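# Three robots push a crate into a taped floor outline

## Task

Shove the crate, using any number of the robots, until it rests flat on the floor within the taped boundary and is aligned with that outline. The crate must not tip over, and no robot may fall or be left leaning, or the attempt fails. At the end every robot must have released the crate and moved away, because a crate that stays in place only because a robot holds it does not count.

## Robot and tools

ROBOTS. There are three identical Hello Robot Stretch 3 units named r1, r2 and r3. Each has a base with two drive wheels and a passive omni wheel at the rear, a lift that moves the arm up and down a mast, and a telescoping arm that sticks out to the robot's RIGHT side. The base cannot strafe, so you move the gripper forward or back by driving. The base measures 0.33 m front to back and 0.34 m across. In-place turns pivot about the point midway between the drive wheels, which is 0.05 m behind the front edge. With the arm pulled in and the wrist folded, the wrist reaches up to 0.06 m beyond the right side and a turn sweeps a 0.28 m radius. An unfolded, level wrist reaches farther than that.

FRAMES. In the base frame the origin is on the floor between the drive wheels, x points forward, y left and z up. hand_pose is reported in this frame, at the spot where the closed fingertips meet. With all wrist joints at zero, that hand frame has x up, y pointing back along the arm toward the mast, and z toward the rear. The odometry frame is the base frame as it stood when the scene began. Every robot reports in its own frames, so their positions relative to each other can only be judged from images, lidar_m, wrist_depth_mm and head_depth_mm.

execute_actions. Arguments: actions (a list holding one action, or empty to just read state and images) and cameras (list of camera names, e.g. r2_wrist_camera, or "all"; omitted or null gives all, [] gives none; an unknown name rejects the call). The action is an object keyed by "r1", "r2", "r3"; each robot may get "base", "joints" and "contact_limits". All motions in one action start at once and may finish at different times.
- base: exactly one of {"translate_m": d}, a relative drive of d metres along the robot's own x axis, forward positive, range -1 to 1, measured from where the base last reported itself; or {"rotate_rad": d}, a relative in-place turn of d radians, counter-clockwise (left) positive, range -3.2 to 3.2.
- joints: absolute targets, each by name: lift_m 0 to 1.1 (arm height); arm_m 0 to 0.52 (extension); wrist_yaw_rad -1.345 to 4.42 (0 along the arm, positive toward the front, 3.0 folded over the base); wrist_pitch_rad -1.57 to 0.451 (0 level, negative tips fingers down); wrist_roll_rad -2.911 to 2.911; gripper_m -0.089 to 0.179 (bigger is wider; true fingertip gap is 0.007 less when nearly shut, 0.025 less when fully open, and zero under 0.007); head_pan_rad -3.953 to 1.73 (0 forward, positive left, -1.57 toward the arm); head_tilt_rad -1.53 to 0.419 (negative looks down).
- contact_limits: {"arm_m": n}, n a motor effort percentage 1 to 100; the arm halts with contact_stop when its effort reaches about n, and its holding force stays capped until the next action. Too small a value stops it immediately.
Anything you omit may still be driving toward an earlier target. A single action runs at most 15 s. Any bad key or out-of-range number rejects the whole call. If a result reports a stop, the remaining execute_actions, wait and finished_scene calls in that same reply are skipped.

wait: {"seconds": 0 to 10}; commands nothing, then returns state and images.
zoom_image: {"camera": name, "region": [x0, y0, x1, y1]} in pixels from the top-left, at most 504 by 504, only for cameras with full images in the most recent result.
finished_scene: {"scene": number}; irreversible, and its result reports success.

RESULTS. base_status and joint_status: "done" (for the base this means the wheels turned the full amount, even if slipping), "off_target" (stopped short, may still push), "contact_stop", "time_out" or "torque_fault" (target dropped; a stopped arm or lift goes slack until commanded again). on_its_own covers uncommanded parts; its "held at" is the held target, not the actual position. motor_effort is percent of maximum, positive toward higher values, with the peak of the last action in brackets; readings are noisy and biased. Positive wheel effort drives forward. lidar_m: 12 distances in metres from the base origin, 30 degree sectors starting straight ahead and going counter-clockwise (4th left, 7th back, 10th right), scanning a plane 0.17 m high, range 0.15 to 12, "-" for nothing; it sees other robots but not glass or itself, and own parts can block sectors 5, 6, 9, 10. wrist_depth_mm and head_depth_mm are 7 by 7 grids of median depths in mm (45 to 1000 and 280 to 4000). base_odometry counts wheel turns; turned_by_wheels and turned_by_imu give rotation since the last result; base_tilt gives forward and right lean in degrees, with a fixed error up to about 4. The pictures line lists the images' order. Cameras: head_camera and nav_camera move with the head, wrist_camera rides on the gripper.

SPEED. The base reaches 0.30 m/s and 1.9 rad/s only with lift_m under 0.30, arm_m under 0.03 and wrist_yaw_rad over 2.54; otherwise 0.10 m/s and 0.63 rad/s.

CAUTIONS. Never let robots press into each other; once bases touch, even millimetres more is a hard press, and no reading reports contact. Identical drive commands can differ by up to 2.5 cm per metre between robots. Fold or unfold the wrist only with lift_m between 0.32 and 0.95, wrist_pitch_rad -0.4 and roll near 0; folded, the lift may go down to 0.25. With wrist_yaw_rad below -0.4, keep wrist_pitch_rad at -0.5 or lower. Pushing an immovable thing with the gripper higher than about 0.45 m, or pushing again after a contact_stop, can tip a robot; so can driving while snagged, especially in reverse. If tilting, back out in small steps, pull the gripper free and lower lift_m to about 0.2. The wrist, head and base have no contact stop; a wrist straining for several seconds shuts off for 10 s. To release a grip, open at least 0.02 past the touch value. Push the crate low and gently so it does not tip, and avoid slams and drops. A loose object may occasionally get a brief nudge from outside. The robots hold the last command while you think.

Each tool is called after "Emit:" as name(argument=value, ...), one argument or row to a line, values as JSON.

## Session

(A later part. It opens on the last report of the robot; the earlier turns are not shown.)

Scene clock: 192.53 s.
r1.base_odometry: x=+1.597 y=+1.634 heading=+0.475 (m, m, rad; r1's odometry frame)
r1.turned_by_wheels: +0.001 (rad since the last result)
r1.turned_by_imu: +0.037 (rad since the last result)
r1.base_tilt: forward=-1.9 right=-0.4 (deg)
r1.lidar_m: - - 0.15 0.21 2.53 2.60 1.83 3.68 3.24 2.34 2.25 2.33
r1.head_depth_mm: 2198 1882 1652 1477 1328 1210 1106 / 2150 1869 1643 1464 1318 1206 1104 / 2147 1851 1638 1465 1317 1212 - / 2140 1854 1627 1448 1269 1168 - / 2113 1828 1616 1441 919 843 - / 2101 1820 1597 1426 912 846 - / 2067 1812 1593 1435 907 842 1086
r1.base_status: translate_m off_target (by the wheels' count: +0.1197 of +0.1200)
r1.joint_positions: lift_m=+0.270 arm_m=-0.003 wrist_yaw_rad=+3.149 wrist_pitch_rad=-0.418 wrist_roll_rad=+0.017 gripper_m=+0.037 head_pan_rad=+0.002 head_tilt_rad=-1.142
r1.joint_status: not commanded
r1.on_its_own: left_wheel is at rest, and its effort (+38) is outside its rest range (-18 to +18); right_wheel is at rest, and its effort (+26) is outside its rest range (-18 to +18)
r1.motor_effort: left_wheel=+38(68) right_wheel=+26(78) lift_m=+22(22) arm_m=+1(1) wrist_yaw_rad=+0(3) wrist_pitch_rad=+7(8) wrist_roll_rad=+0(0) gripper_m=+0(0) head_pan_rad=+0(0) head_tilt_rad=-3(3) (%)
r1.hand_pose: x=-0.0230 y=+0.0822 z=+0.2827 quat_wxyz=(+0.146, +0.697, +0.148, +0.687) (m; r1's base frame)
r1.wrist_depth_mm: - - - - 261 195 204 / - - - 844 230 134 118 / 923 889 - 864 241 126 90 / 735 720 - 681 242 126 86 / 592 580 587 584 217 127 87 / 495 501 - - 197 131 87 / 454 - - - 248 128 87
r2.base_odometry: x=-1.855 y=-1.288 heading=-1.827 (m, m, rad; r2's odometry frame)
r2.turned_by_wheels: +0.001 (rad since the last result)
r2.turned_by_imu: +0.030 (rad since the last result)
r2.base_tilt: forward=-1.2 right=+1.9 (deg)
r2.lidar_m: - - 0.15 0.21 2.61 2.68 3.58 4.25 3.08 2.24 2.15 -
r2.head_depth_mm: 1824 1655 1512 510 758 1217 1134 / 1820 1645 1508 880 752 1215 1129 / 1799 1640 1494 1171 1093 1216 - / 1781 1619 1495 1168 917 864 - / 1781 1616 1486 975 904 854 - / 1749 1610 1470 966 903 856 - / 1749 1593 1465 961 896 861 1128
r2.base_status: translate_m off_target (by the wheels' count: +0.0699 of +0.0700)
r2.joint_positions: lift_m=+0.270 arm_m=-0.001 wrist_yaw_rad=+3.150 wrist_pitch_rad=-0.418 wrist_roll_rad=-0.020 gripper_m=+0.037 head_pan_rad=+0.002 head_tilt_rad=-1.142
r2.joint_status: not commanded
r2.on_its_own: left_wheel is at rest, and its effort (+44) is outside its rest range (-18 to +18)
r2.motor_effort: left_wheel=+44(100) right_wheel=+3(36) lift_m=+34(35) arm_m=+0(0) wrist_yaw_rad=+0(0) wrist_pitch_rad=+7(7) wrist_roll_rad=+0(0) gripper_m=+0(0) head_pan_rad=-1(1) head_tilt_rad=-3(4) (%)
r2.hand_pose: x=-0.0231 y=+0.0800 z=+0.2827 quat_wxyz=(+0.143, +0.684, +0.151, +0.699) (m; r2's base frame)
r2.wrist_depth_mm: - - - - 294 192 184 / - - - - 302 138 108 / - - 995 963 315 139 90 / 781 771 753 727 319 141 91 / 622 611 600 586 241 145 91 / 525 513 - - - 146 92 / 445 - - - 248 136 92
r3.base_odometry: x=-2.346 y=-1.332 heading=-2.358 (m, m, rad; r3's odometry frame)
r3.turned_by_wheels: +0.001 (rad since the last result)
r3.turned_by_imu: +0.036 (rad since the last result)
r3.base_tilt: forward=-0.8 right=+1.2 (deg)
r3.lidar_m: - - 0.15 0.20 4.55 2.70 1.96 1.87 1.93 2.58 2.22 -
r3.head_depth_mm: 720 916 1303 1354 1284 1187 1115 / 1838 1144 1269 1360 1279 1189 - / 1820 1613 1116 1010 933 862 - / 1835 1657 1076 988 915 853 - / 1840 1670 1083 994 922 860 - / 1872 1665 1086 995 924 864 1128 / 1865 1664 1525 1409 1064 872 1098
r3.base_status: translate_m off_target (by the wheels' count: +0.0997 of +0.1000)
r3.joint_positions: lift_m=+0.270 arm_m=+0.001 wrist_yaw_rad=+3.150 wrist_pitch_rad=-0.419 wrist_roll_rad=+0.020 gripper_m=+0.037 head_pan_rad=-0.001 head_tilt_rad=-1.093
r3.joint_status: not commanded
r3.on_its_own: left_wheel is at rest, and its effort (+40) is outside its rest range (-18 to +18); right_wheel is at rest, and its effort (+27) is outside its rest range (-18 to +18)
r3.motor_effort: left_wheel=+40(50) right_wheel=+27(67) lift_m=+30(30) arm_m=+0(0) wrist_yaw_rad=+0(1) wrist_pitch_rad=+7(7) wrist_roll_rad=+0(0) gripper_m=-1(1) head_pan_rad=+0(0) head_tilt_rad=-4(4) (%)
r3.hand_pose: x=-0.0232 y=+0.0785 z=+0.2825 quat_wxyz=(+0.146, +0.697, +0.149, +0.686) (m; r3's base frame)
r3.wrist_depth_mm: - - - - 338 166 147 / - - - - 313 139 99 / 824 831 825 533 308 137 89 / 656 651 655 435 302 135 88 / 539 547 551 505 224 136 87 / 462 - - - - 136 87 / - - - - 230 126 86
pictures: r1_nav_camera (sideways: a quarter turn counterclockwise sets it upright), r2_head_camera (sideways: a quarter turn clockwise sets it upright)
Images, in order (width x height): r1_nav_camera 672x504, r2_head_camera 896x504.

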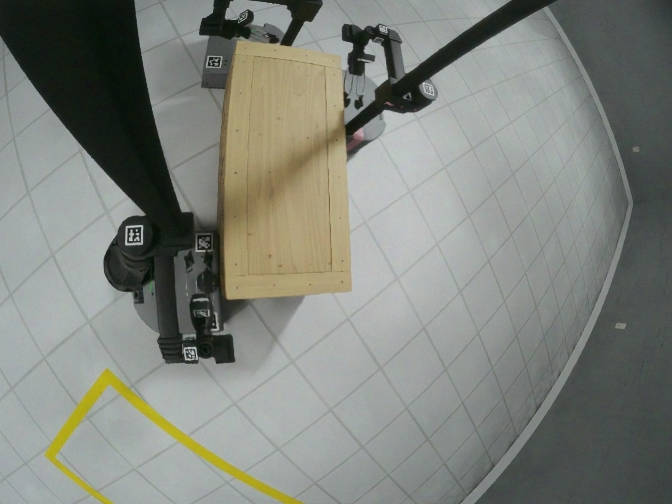

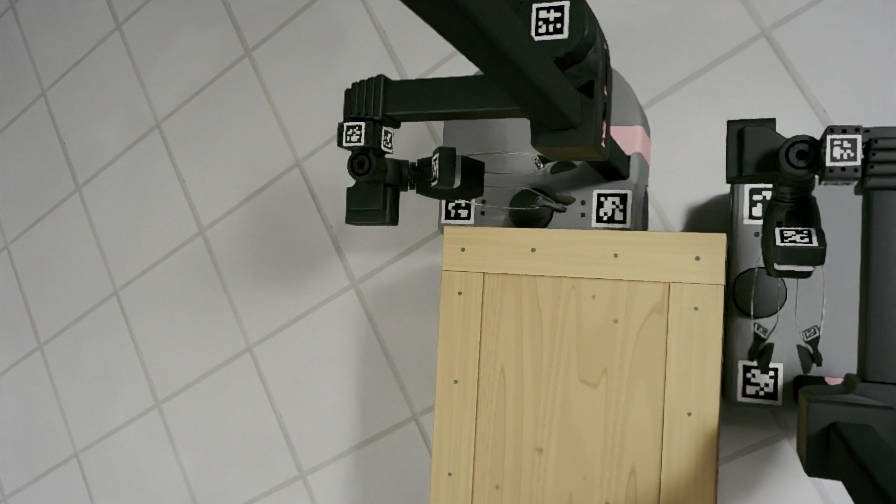

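Emit:
execute_actions(
  actions=[
    {"r1":{"base":{"translate_m":0.3}},"r2":{"base":{"translate_m":0.3}},"r3":{"base":{"translate_m":0.3}}},
  ],
  cameras=["r1_nav_camera","r2_head_camera"],
)

Scene clock: 201.20 s.
r1.base_odometry: x=+1.863 y=+1.772 heading=+0.476 (m, m, rad; r1's odometry frame)
r1.turned_by_wheels: +0.001 (rad since the last result)
r1.turned_by_imu: +0.133 (rad since the last result)
r1.base_tilt: forward=-2.0 right=-0.4 (deg)
r1.lidar_m: - - 0.15 0.21 2.56 2.76 1.87 3.70 2.82 2.24 2.21 -
r1.head_depth_mm: 2170 1899 1650 1471 1335 1210 1111 / 2183 1877 1652 1478 1315 1205 1106 / 2166 1844 1632 1444 1319 1205 - / 2121 1850 1628 1444 946 868 - / 2128 1831 1603 1450 919 844 - / 2087 1840 1594 1427 913 843 - / 2075 1811 1592 1418 909 839 1086
r1.base_status: translate_m off_target (by the wheels' count: +0.2997 of +0.3000)
r1.joint_positions: lift_m=+0.270 arm_m=-0.003 wrist_yaw_rad=+3.150 wrist_pitch_rad=-0.418 wrist_roll_rad=+0.017 gripper_m=+0.037 head_pan_rad=+0.001 head_tilt_rad=-1.142
r1.joint_status: not commanded
r1.on_its_own: left_wheel is at rest, and its effort (+36) is outside its rest range (-18 to +18); right_wheel is at rest, and its effort (+30) is outside its rest range (-18 to +18)
r1.motor_effort: left_wheel=+36(65) right_wheel=+30(89) lift_m=+21(22) arm_m=+1(1) wrist_yaw_rad=+0(2) wrist_pitch_rad=+7(8) wrist_roll_rad=+0(0) gripper_m=+0(0) head_pan_rad=-1(0) head_tilt_rad=-3(2) (%)
r1.hand_pose: x=-0.0231 y=+0.0822 z=+0.2827 quat_wxyz=(+0.145, +0.697, +0.149, +0.687) (m; r1's base frame)
r1.wrist_depth_mm: - - - - 265 196 203 / - - - 817 234 134 118 / 926 898 - 840 240 126 91 / 726 711 - 686 244 127 87 / 575 583 583 592 218 128 87 / 501 511 - - 197 131 87 / 433 - - - 247 128 88
r2.base_odometry: x=-1.930 y=-1.578 heading=-1.826 (m, m, rad; r2's odometry frame)
r2.turned_by_wheels: +0.001 (rad since the last result)
r2.turned_by_imu: +0.138 (rad since the last result)
r2.base_tilt: forward=-1.3 right=+1.9 (deg)
r2.lidar_m: - - 0.15 0.21 2.63 2.82 4.22 4.30 2.70 2.15 2.12 -
r2.head_depth_mm: 1836 1666 1521 1397 726 1213 1142 / 1815 1657 1507 882 757 1208 1135 / 1819 1633 1502 982 1117 1203 - / 1791 1614 1499 974 909 858 - / 1768 1615 1481 972 906 854 - / 1766 1608 1467 965 900 858 - / 1745 1592 1471 961 897 865 1127
r2.base_status: translate_m off_target (by the wheels' count: +0.2997 of +0.3000)
r2.joint_positions: lift_m=+0.270 arm_m=-0.001 wrist_yaw_rad=+3.150 wrist_pitch_rad=-0.417 wrist_roll_rad=-0.020 gripper_m=+0.037 head_pan_rad=+0.002 head_tilt_rad=-1.142
r2.joint_status: not commanded
r2.on_its_own: left_wheel is at rest, and its effort (+73) is outside its rest range (-18 to +18); right_wheel is at rest, and its effort (+20) is outside its rest range (-18 to +18)
r2.motor_effort: left_wheel=+73(100) right_wheel=+20(44) lift_m=+35(34) arm_m=+0(0) wrist_yaw_rad=+0(1) wrist_pitch_rad=+6(7) wrist_roll_rad=+0(0) gripper_m=+0(1) head_pan_rad=-1(2) head_tilt_rad=-3(4) (%)
r2.hand_pose: x=-0.0230 y=+0.0801 z=+0.2827 quat_wxyz=(+0.143, +0.684, +0.151, +0.699) (m; r2's base frame)
r2.wrist_depth_mm: - - - - 297 193 184 / - - - - 303 137 108 / - - 969 955 317 138 89 / 783 773 752 722 321 140 90 / 635 617 602 578 240 144 90 / 518 517 - - - 145 91 / 445 - - - 246 135 91
r3.base_odometry: x=-2.559 y=-1.543 heading=-2.358 (m, m, rad; r3's odometry frame)
r3.turned_by_wheels: +0.000 (rad since the last result)
r3.turned_by_imu: +0.130 (rad since the last result)
r3.base_tilt: forward=-0.7 right=+1.3 (deg)
r3.lidar_m: - - 0.15 0.20 4.62 2.39 1.91 1.88 2.01 3.00 2.15 -
r3.head_depth_mm: 1786 858 1267 1369 1281 1183 1111 / 1833 1141 1182 1337 1288 1190 - / 1833 1645 1101 1009 922 857 - / 1839 1661 1078 991 917 847 - / 1846 1671 1081 996 915 863 - / 1844 1679 1104 993 919 863 1133 / 1863 1689 1532 1407 1108 906 1094
r3.base_status: translate_m off_target (by the wheels' count: +0.2997 of +0.3000)
r3.joint_positions: lift_m=+0.270 arm_m=+0.001 wrist_yaw_rad=+3.150 wrist_pitch_rad=-0.418 wrist_roll_rad=+0.020 gripper_m=+0.037 head_pan_rad=-0.001 head_tilt_rad=-1.093
r3.joint_status: not commanded
r3.on_its_own: left_wheel is at rest, and its effort (+42) is outside its rest range (-18 to +18); right_wheel is at rest, and its effort (+49) is outside its rest range (-18 to +18)
r3.motor_effort: left_wheel=+42(53) right_wheel=+49(61) lift_m=+30(30) arm_m=+0(1) wrist_yaw_rad=+0(1) wrist_pitch_rad=+6(6) wrist_roll_rad=+0(0) gripper_m=-1(1) head_pan_rad=+0(0) head_tilt_rad=-5(5) (%)
r3.hand_pose: x=-0.0231 y=+0.0786 z=+0.2826 quat_wxyz=(+0.146, +0.698, +0.148, +0.686) (m; r3's base frame)
r3.wrist_depth_mm: - - - - 328 167 147 / - - - - 312 138 99 / 826 818 828 564 303 137 88 / 657 651 650 437 302 135 88 / 547 546 557 511 223 136 87 / 463 - - - - 136 87 / - - - - 230 126 86
pictures: r1_nav_camera (sideways: a quarter turn counterclockwise sets it upright), r2_head_camera (sideways: a quarter turn clockwise sets it upright)
Images, in order (width x height): r1_nav_camera 672x504, r2_head_camera 896x504.

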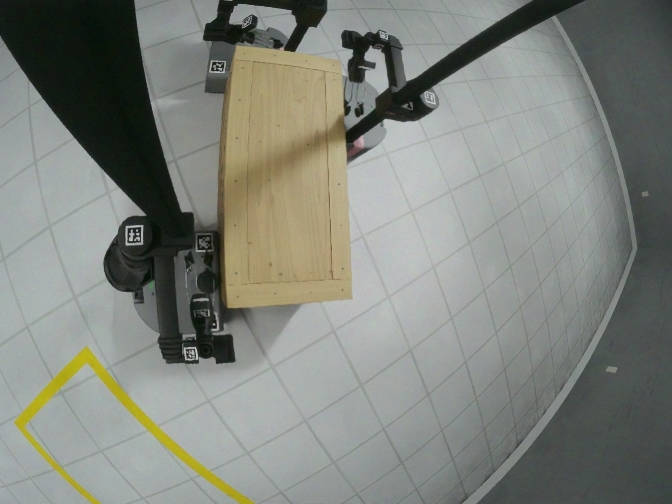

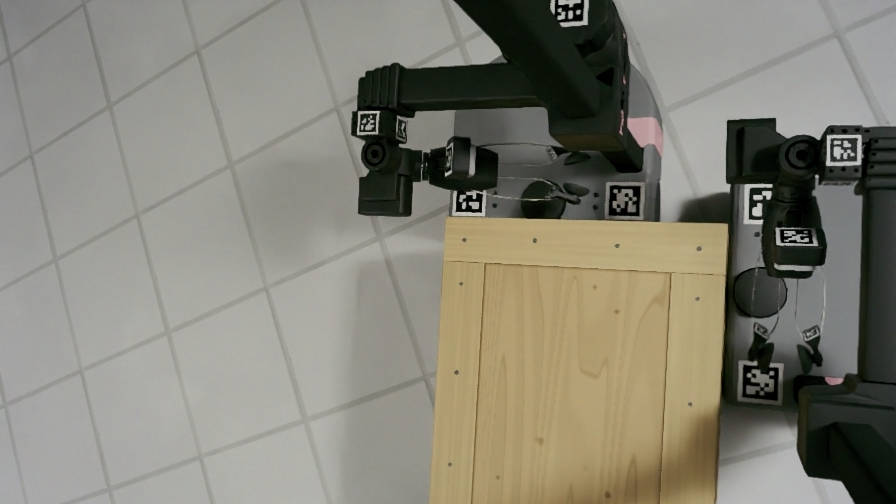

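Emit:
execute_actions(
  actions=[
    {"r1":{"base":{"translate_m":0.6}},"r2":{"base":{"translate_m":0.6}},"r3":{"base":{"translate_m":0.6}}},
  ],
  cameras=["r1_nav_camera","r2_head_camera"],
)

Scene clock: 207.23 s.
r1.base_odometry: x=+2.396 y=+2.047 heading=+0.476 (m, m, rad; r1's odometry frame)
r1.turned_by_wheels: +0.001 (rad since the last result)
r1.turned_by_imu: +0.021 (rad since the last result)
r1.base_tilt: forward=-2.0 right=-0.2 (deg)
r1.lidar_m: - - 0.15 0.21 2.57 2.79 1.87 3.71 2.77 2.23 2.20 -
r1.head_depth_mm: 2197 1886 1649 1473 1329 1212 1115 / 2175 1869 1645 1477 1323 1204 1108 / 2157 1839 1643 1464 1317 1207 - / 2128 1839 1618 1449 937 856 - / 2115 1825 1602 1442 922 847 - / 2099 1808 1593 1433 912 848 - / 2062 1793 1587 1426 909 840 1085
r1.base_status: translate_m off_target (by the wheels' count: +0.5997 of +0.6000)
r1.joint_positions: lift_m=+0.270 arm_m=-0.003 wrist_yaw_rad=+3.150 wrist_pitch_rad=-0.418 wrist_roll_rad=+0.017 gripper_m=+0.037 head_pan_rad=+0.001 head_tilt_rad=-1.142
r1.joint_status: not commanded
r1.on_its_own: left_wheel is at rest, and its effort (+39) is outside its rest range (-18 to +18); right_wheel is at rest, and its effort (+30) is outside its rest range (-18 to +18)
r1.motor_effort: left_wheel=+39(63) right_wheel=+30(47) lift_m=+21(21) arm_m=+1(1) wrist_yaw_rad=+0(0) wrist_pitch_rad=+7(7) wrist_roll_rad=+0(0) gripper_m=+0(0) head_pan_rad=+0(0) head_tilt_rad=-3(2) (%)
r1.hand_pose: x=-0.0231 y=+0.0822 z=+0.2827 quat_wxyz=(+0.145, +0.697, +0.149, +0.687) (m; r1's base frame)
r1.wrist_depth_mm: - - - - 260 195 203 / - - - 813 232 134 118 / 908 905 - 835 239 126 91 / 713 713 - 698 241 127 87 / 588 593 586 594 218 127 87 / 495 514 - - 197 131 87 / 441 - - - 252 128 88
r2.base_odometry: x=-2.081 y=-2.159 heading=-1.826 (m, m, rad; r2's odometry frame)
r2.turned_by_wheels: +0.001 (rad since the last result)
r2.turned_by_imu: +0.019 (rad since the last result)
r2.base_tilt: forward=-1.4 right=+1.9 (deg)
r2.lidar_m: - - 0.15 0.21 2.62 2.84 4.32 4.30 2.65 2.14 2.12 -
r2.head_depth_mm: 1828 1660 1529 1397 732 1221 1141 / 1810 1650 1509 913 789 1203 1136 / 1801 1636 1504 986 1116 1206 - / 1780 1625 1489 977 910 855 - / 1765 1608 1484 974 906 853 - / 1754 1609 1477 967 898 855 - / 1743 1595 1472 960 899 862 1125
r2.base_status: translate_m off_target (by the wheels' count: +0.5997 of +0.6000)
r2.joint_positions: lift_m=+0.270 arm_m=-0.001 wrist_yaw_rad=+3.150 wrist_pitch_rad=-0.417 wrist_roll_rad=-0.020 gripper_m=+0.037 head_pan_rad=+0.002 head_tilt_rad=-1.142
r2.joint_status: not commanded
r2.on_its_own: left_wheel is at rest, and its effort (+63) is outside its rest range (-18 to +18); right_wheel is at rest, and its effort (+19) is outside its rest range (-18 to +18)
r2.motor_effort: left_wheel=+63(100) right_wheel=+19(34) lift_m=+35(35) arm_m=+0(0) wrist_yaw_rad=+1(0) wrist_pitch_rad=+6(6) wrist_roll_rad=+0(0) gripper_m=+0(0) head_pan_rad=-1(1) head_tilt_rad=-3(4) (%)
r2.hand_pose: x=-0.0230 y=+0.0801 z=+0.2827 quat_wxyz=(+0.143, +0.684, +0.151, +0.699) (m; r2's base frame)
r2.wrist_depth_mm: - - - - 298 192 184 / - - - - 301 137 108 / - - 982 958 318 139 89 / 793 765 756 725 321 140 90 / 630 616 598 582 242 144 90 / 526 519 - - - 145 91 / 445 - - - 249 136 91
r3.base_odometry: x=-2.983 y=-1.967 heading=-2.358 (m, m, rad; r3's odometry frame)
r3.turned_by_wheels: +0.000 (rad since the last result)
r3.turned_by_imu: +0.019 (rad since the last result)
r3.base_tilt: forward=-0.7 right=+1.3 (deg)
r3.lidar_m: - - 0.15 0.20 4.62 2.35 1.90 1.88 2.03 3.09 2.15 -
r3.head_depth_mm: 1776 852 1277 1361 1278 1190 1109 / 1817 1139 1170 1342 1276 1190 - / 1846 1646 1101 1014 928 856 - / 1838 1669 1079 990 918 852 - / 1863 1678 1083 992 919 861 - / 1876 1673 1097 994 919 863 1134 / 1871 1676 1527 1409 1108 903 1090
r3.base_status: translate_m off_target (by the wheels' count: +0.5997 of +0.6000)
r3.joint_positions: lift_m=+0.270 arm_m=+0.001 wrist_yaw_rad=+3.150 wrist_pitch_rad=-0.418 wrist_roll_rad=+0.020 gripper_m=+0.037 head_pan_rad=-0.001 head_tilt_rad=-1.093
r3.joint_status: not commanded
r3.on_its_own: left_wheel is at rest, and its effort (+44) is outside its rest range (-18 to +18); right_wheel is at rest, and its effort (+52) is outside its rest range (-18 to +18)
r3.motor_effort: left_wheel=+44(47) right_wheel=+52(57) lift_m=+30(30) arm_m=+0(0) wrist_yaw_rad=+0(0) wrist_pitch_rad=+6(6) wrist_roll_rad=+0(0) gripper_m=+0(0) head_pan_rad=+0(0) head_tilt_rad=-3(4) (%)
r3.hand_pose: x=-0.0231 y=+0.0786 z=+0.2826 quat_wxyz=(+0.146, +0.698, +0.148, +0.686) (m; r3's base frame)
r3.wrist_depth_mm: - - - - 328 167 147 / - - - - 311 138 99 / 816 834 832 569 303 137 89 / 660 646 657 433 302 135 88 / 548 545 560 509 224 136 87 / 464 - - - - 135 87 / - - - - 229 126 86
pictures: r1_nav_camera (sideways: a quarter turn counterclockwise sets it upright), r2_head_camera (sideways: a quarter turn clockwise sets it upright)
Images, in order (width x height): r1_nav_camera 672x504, r2_head_camera 896x504.

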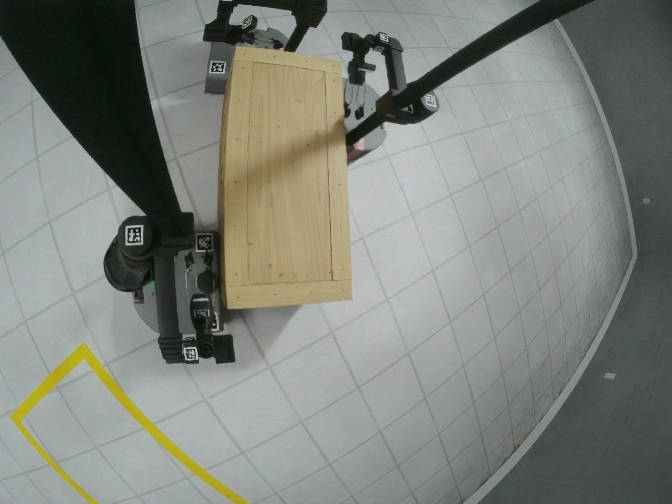

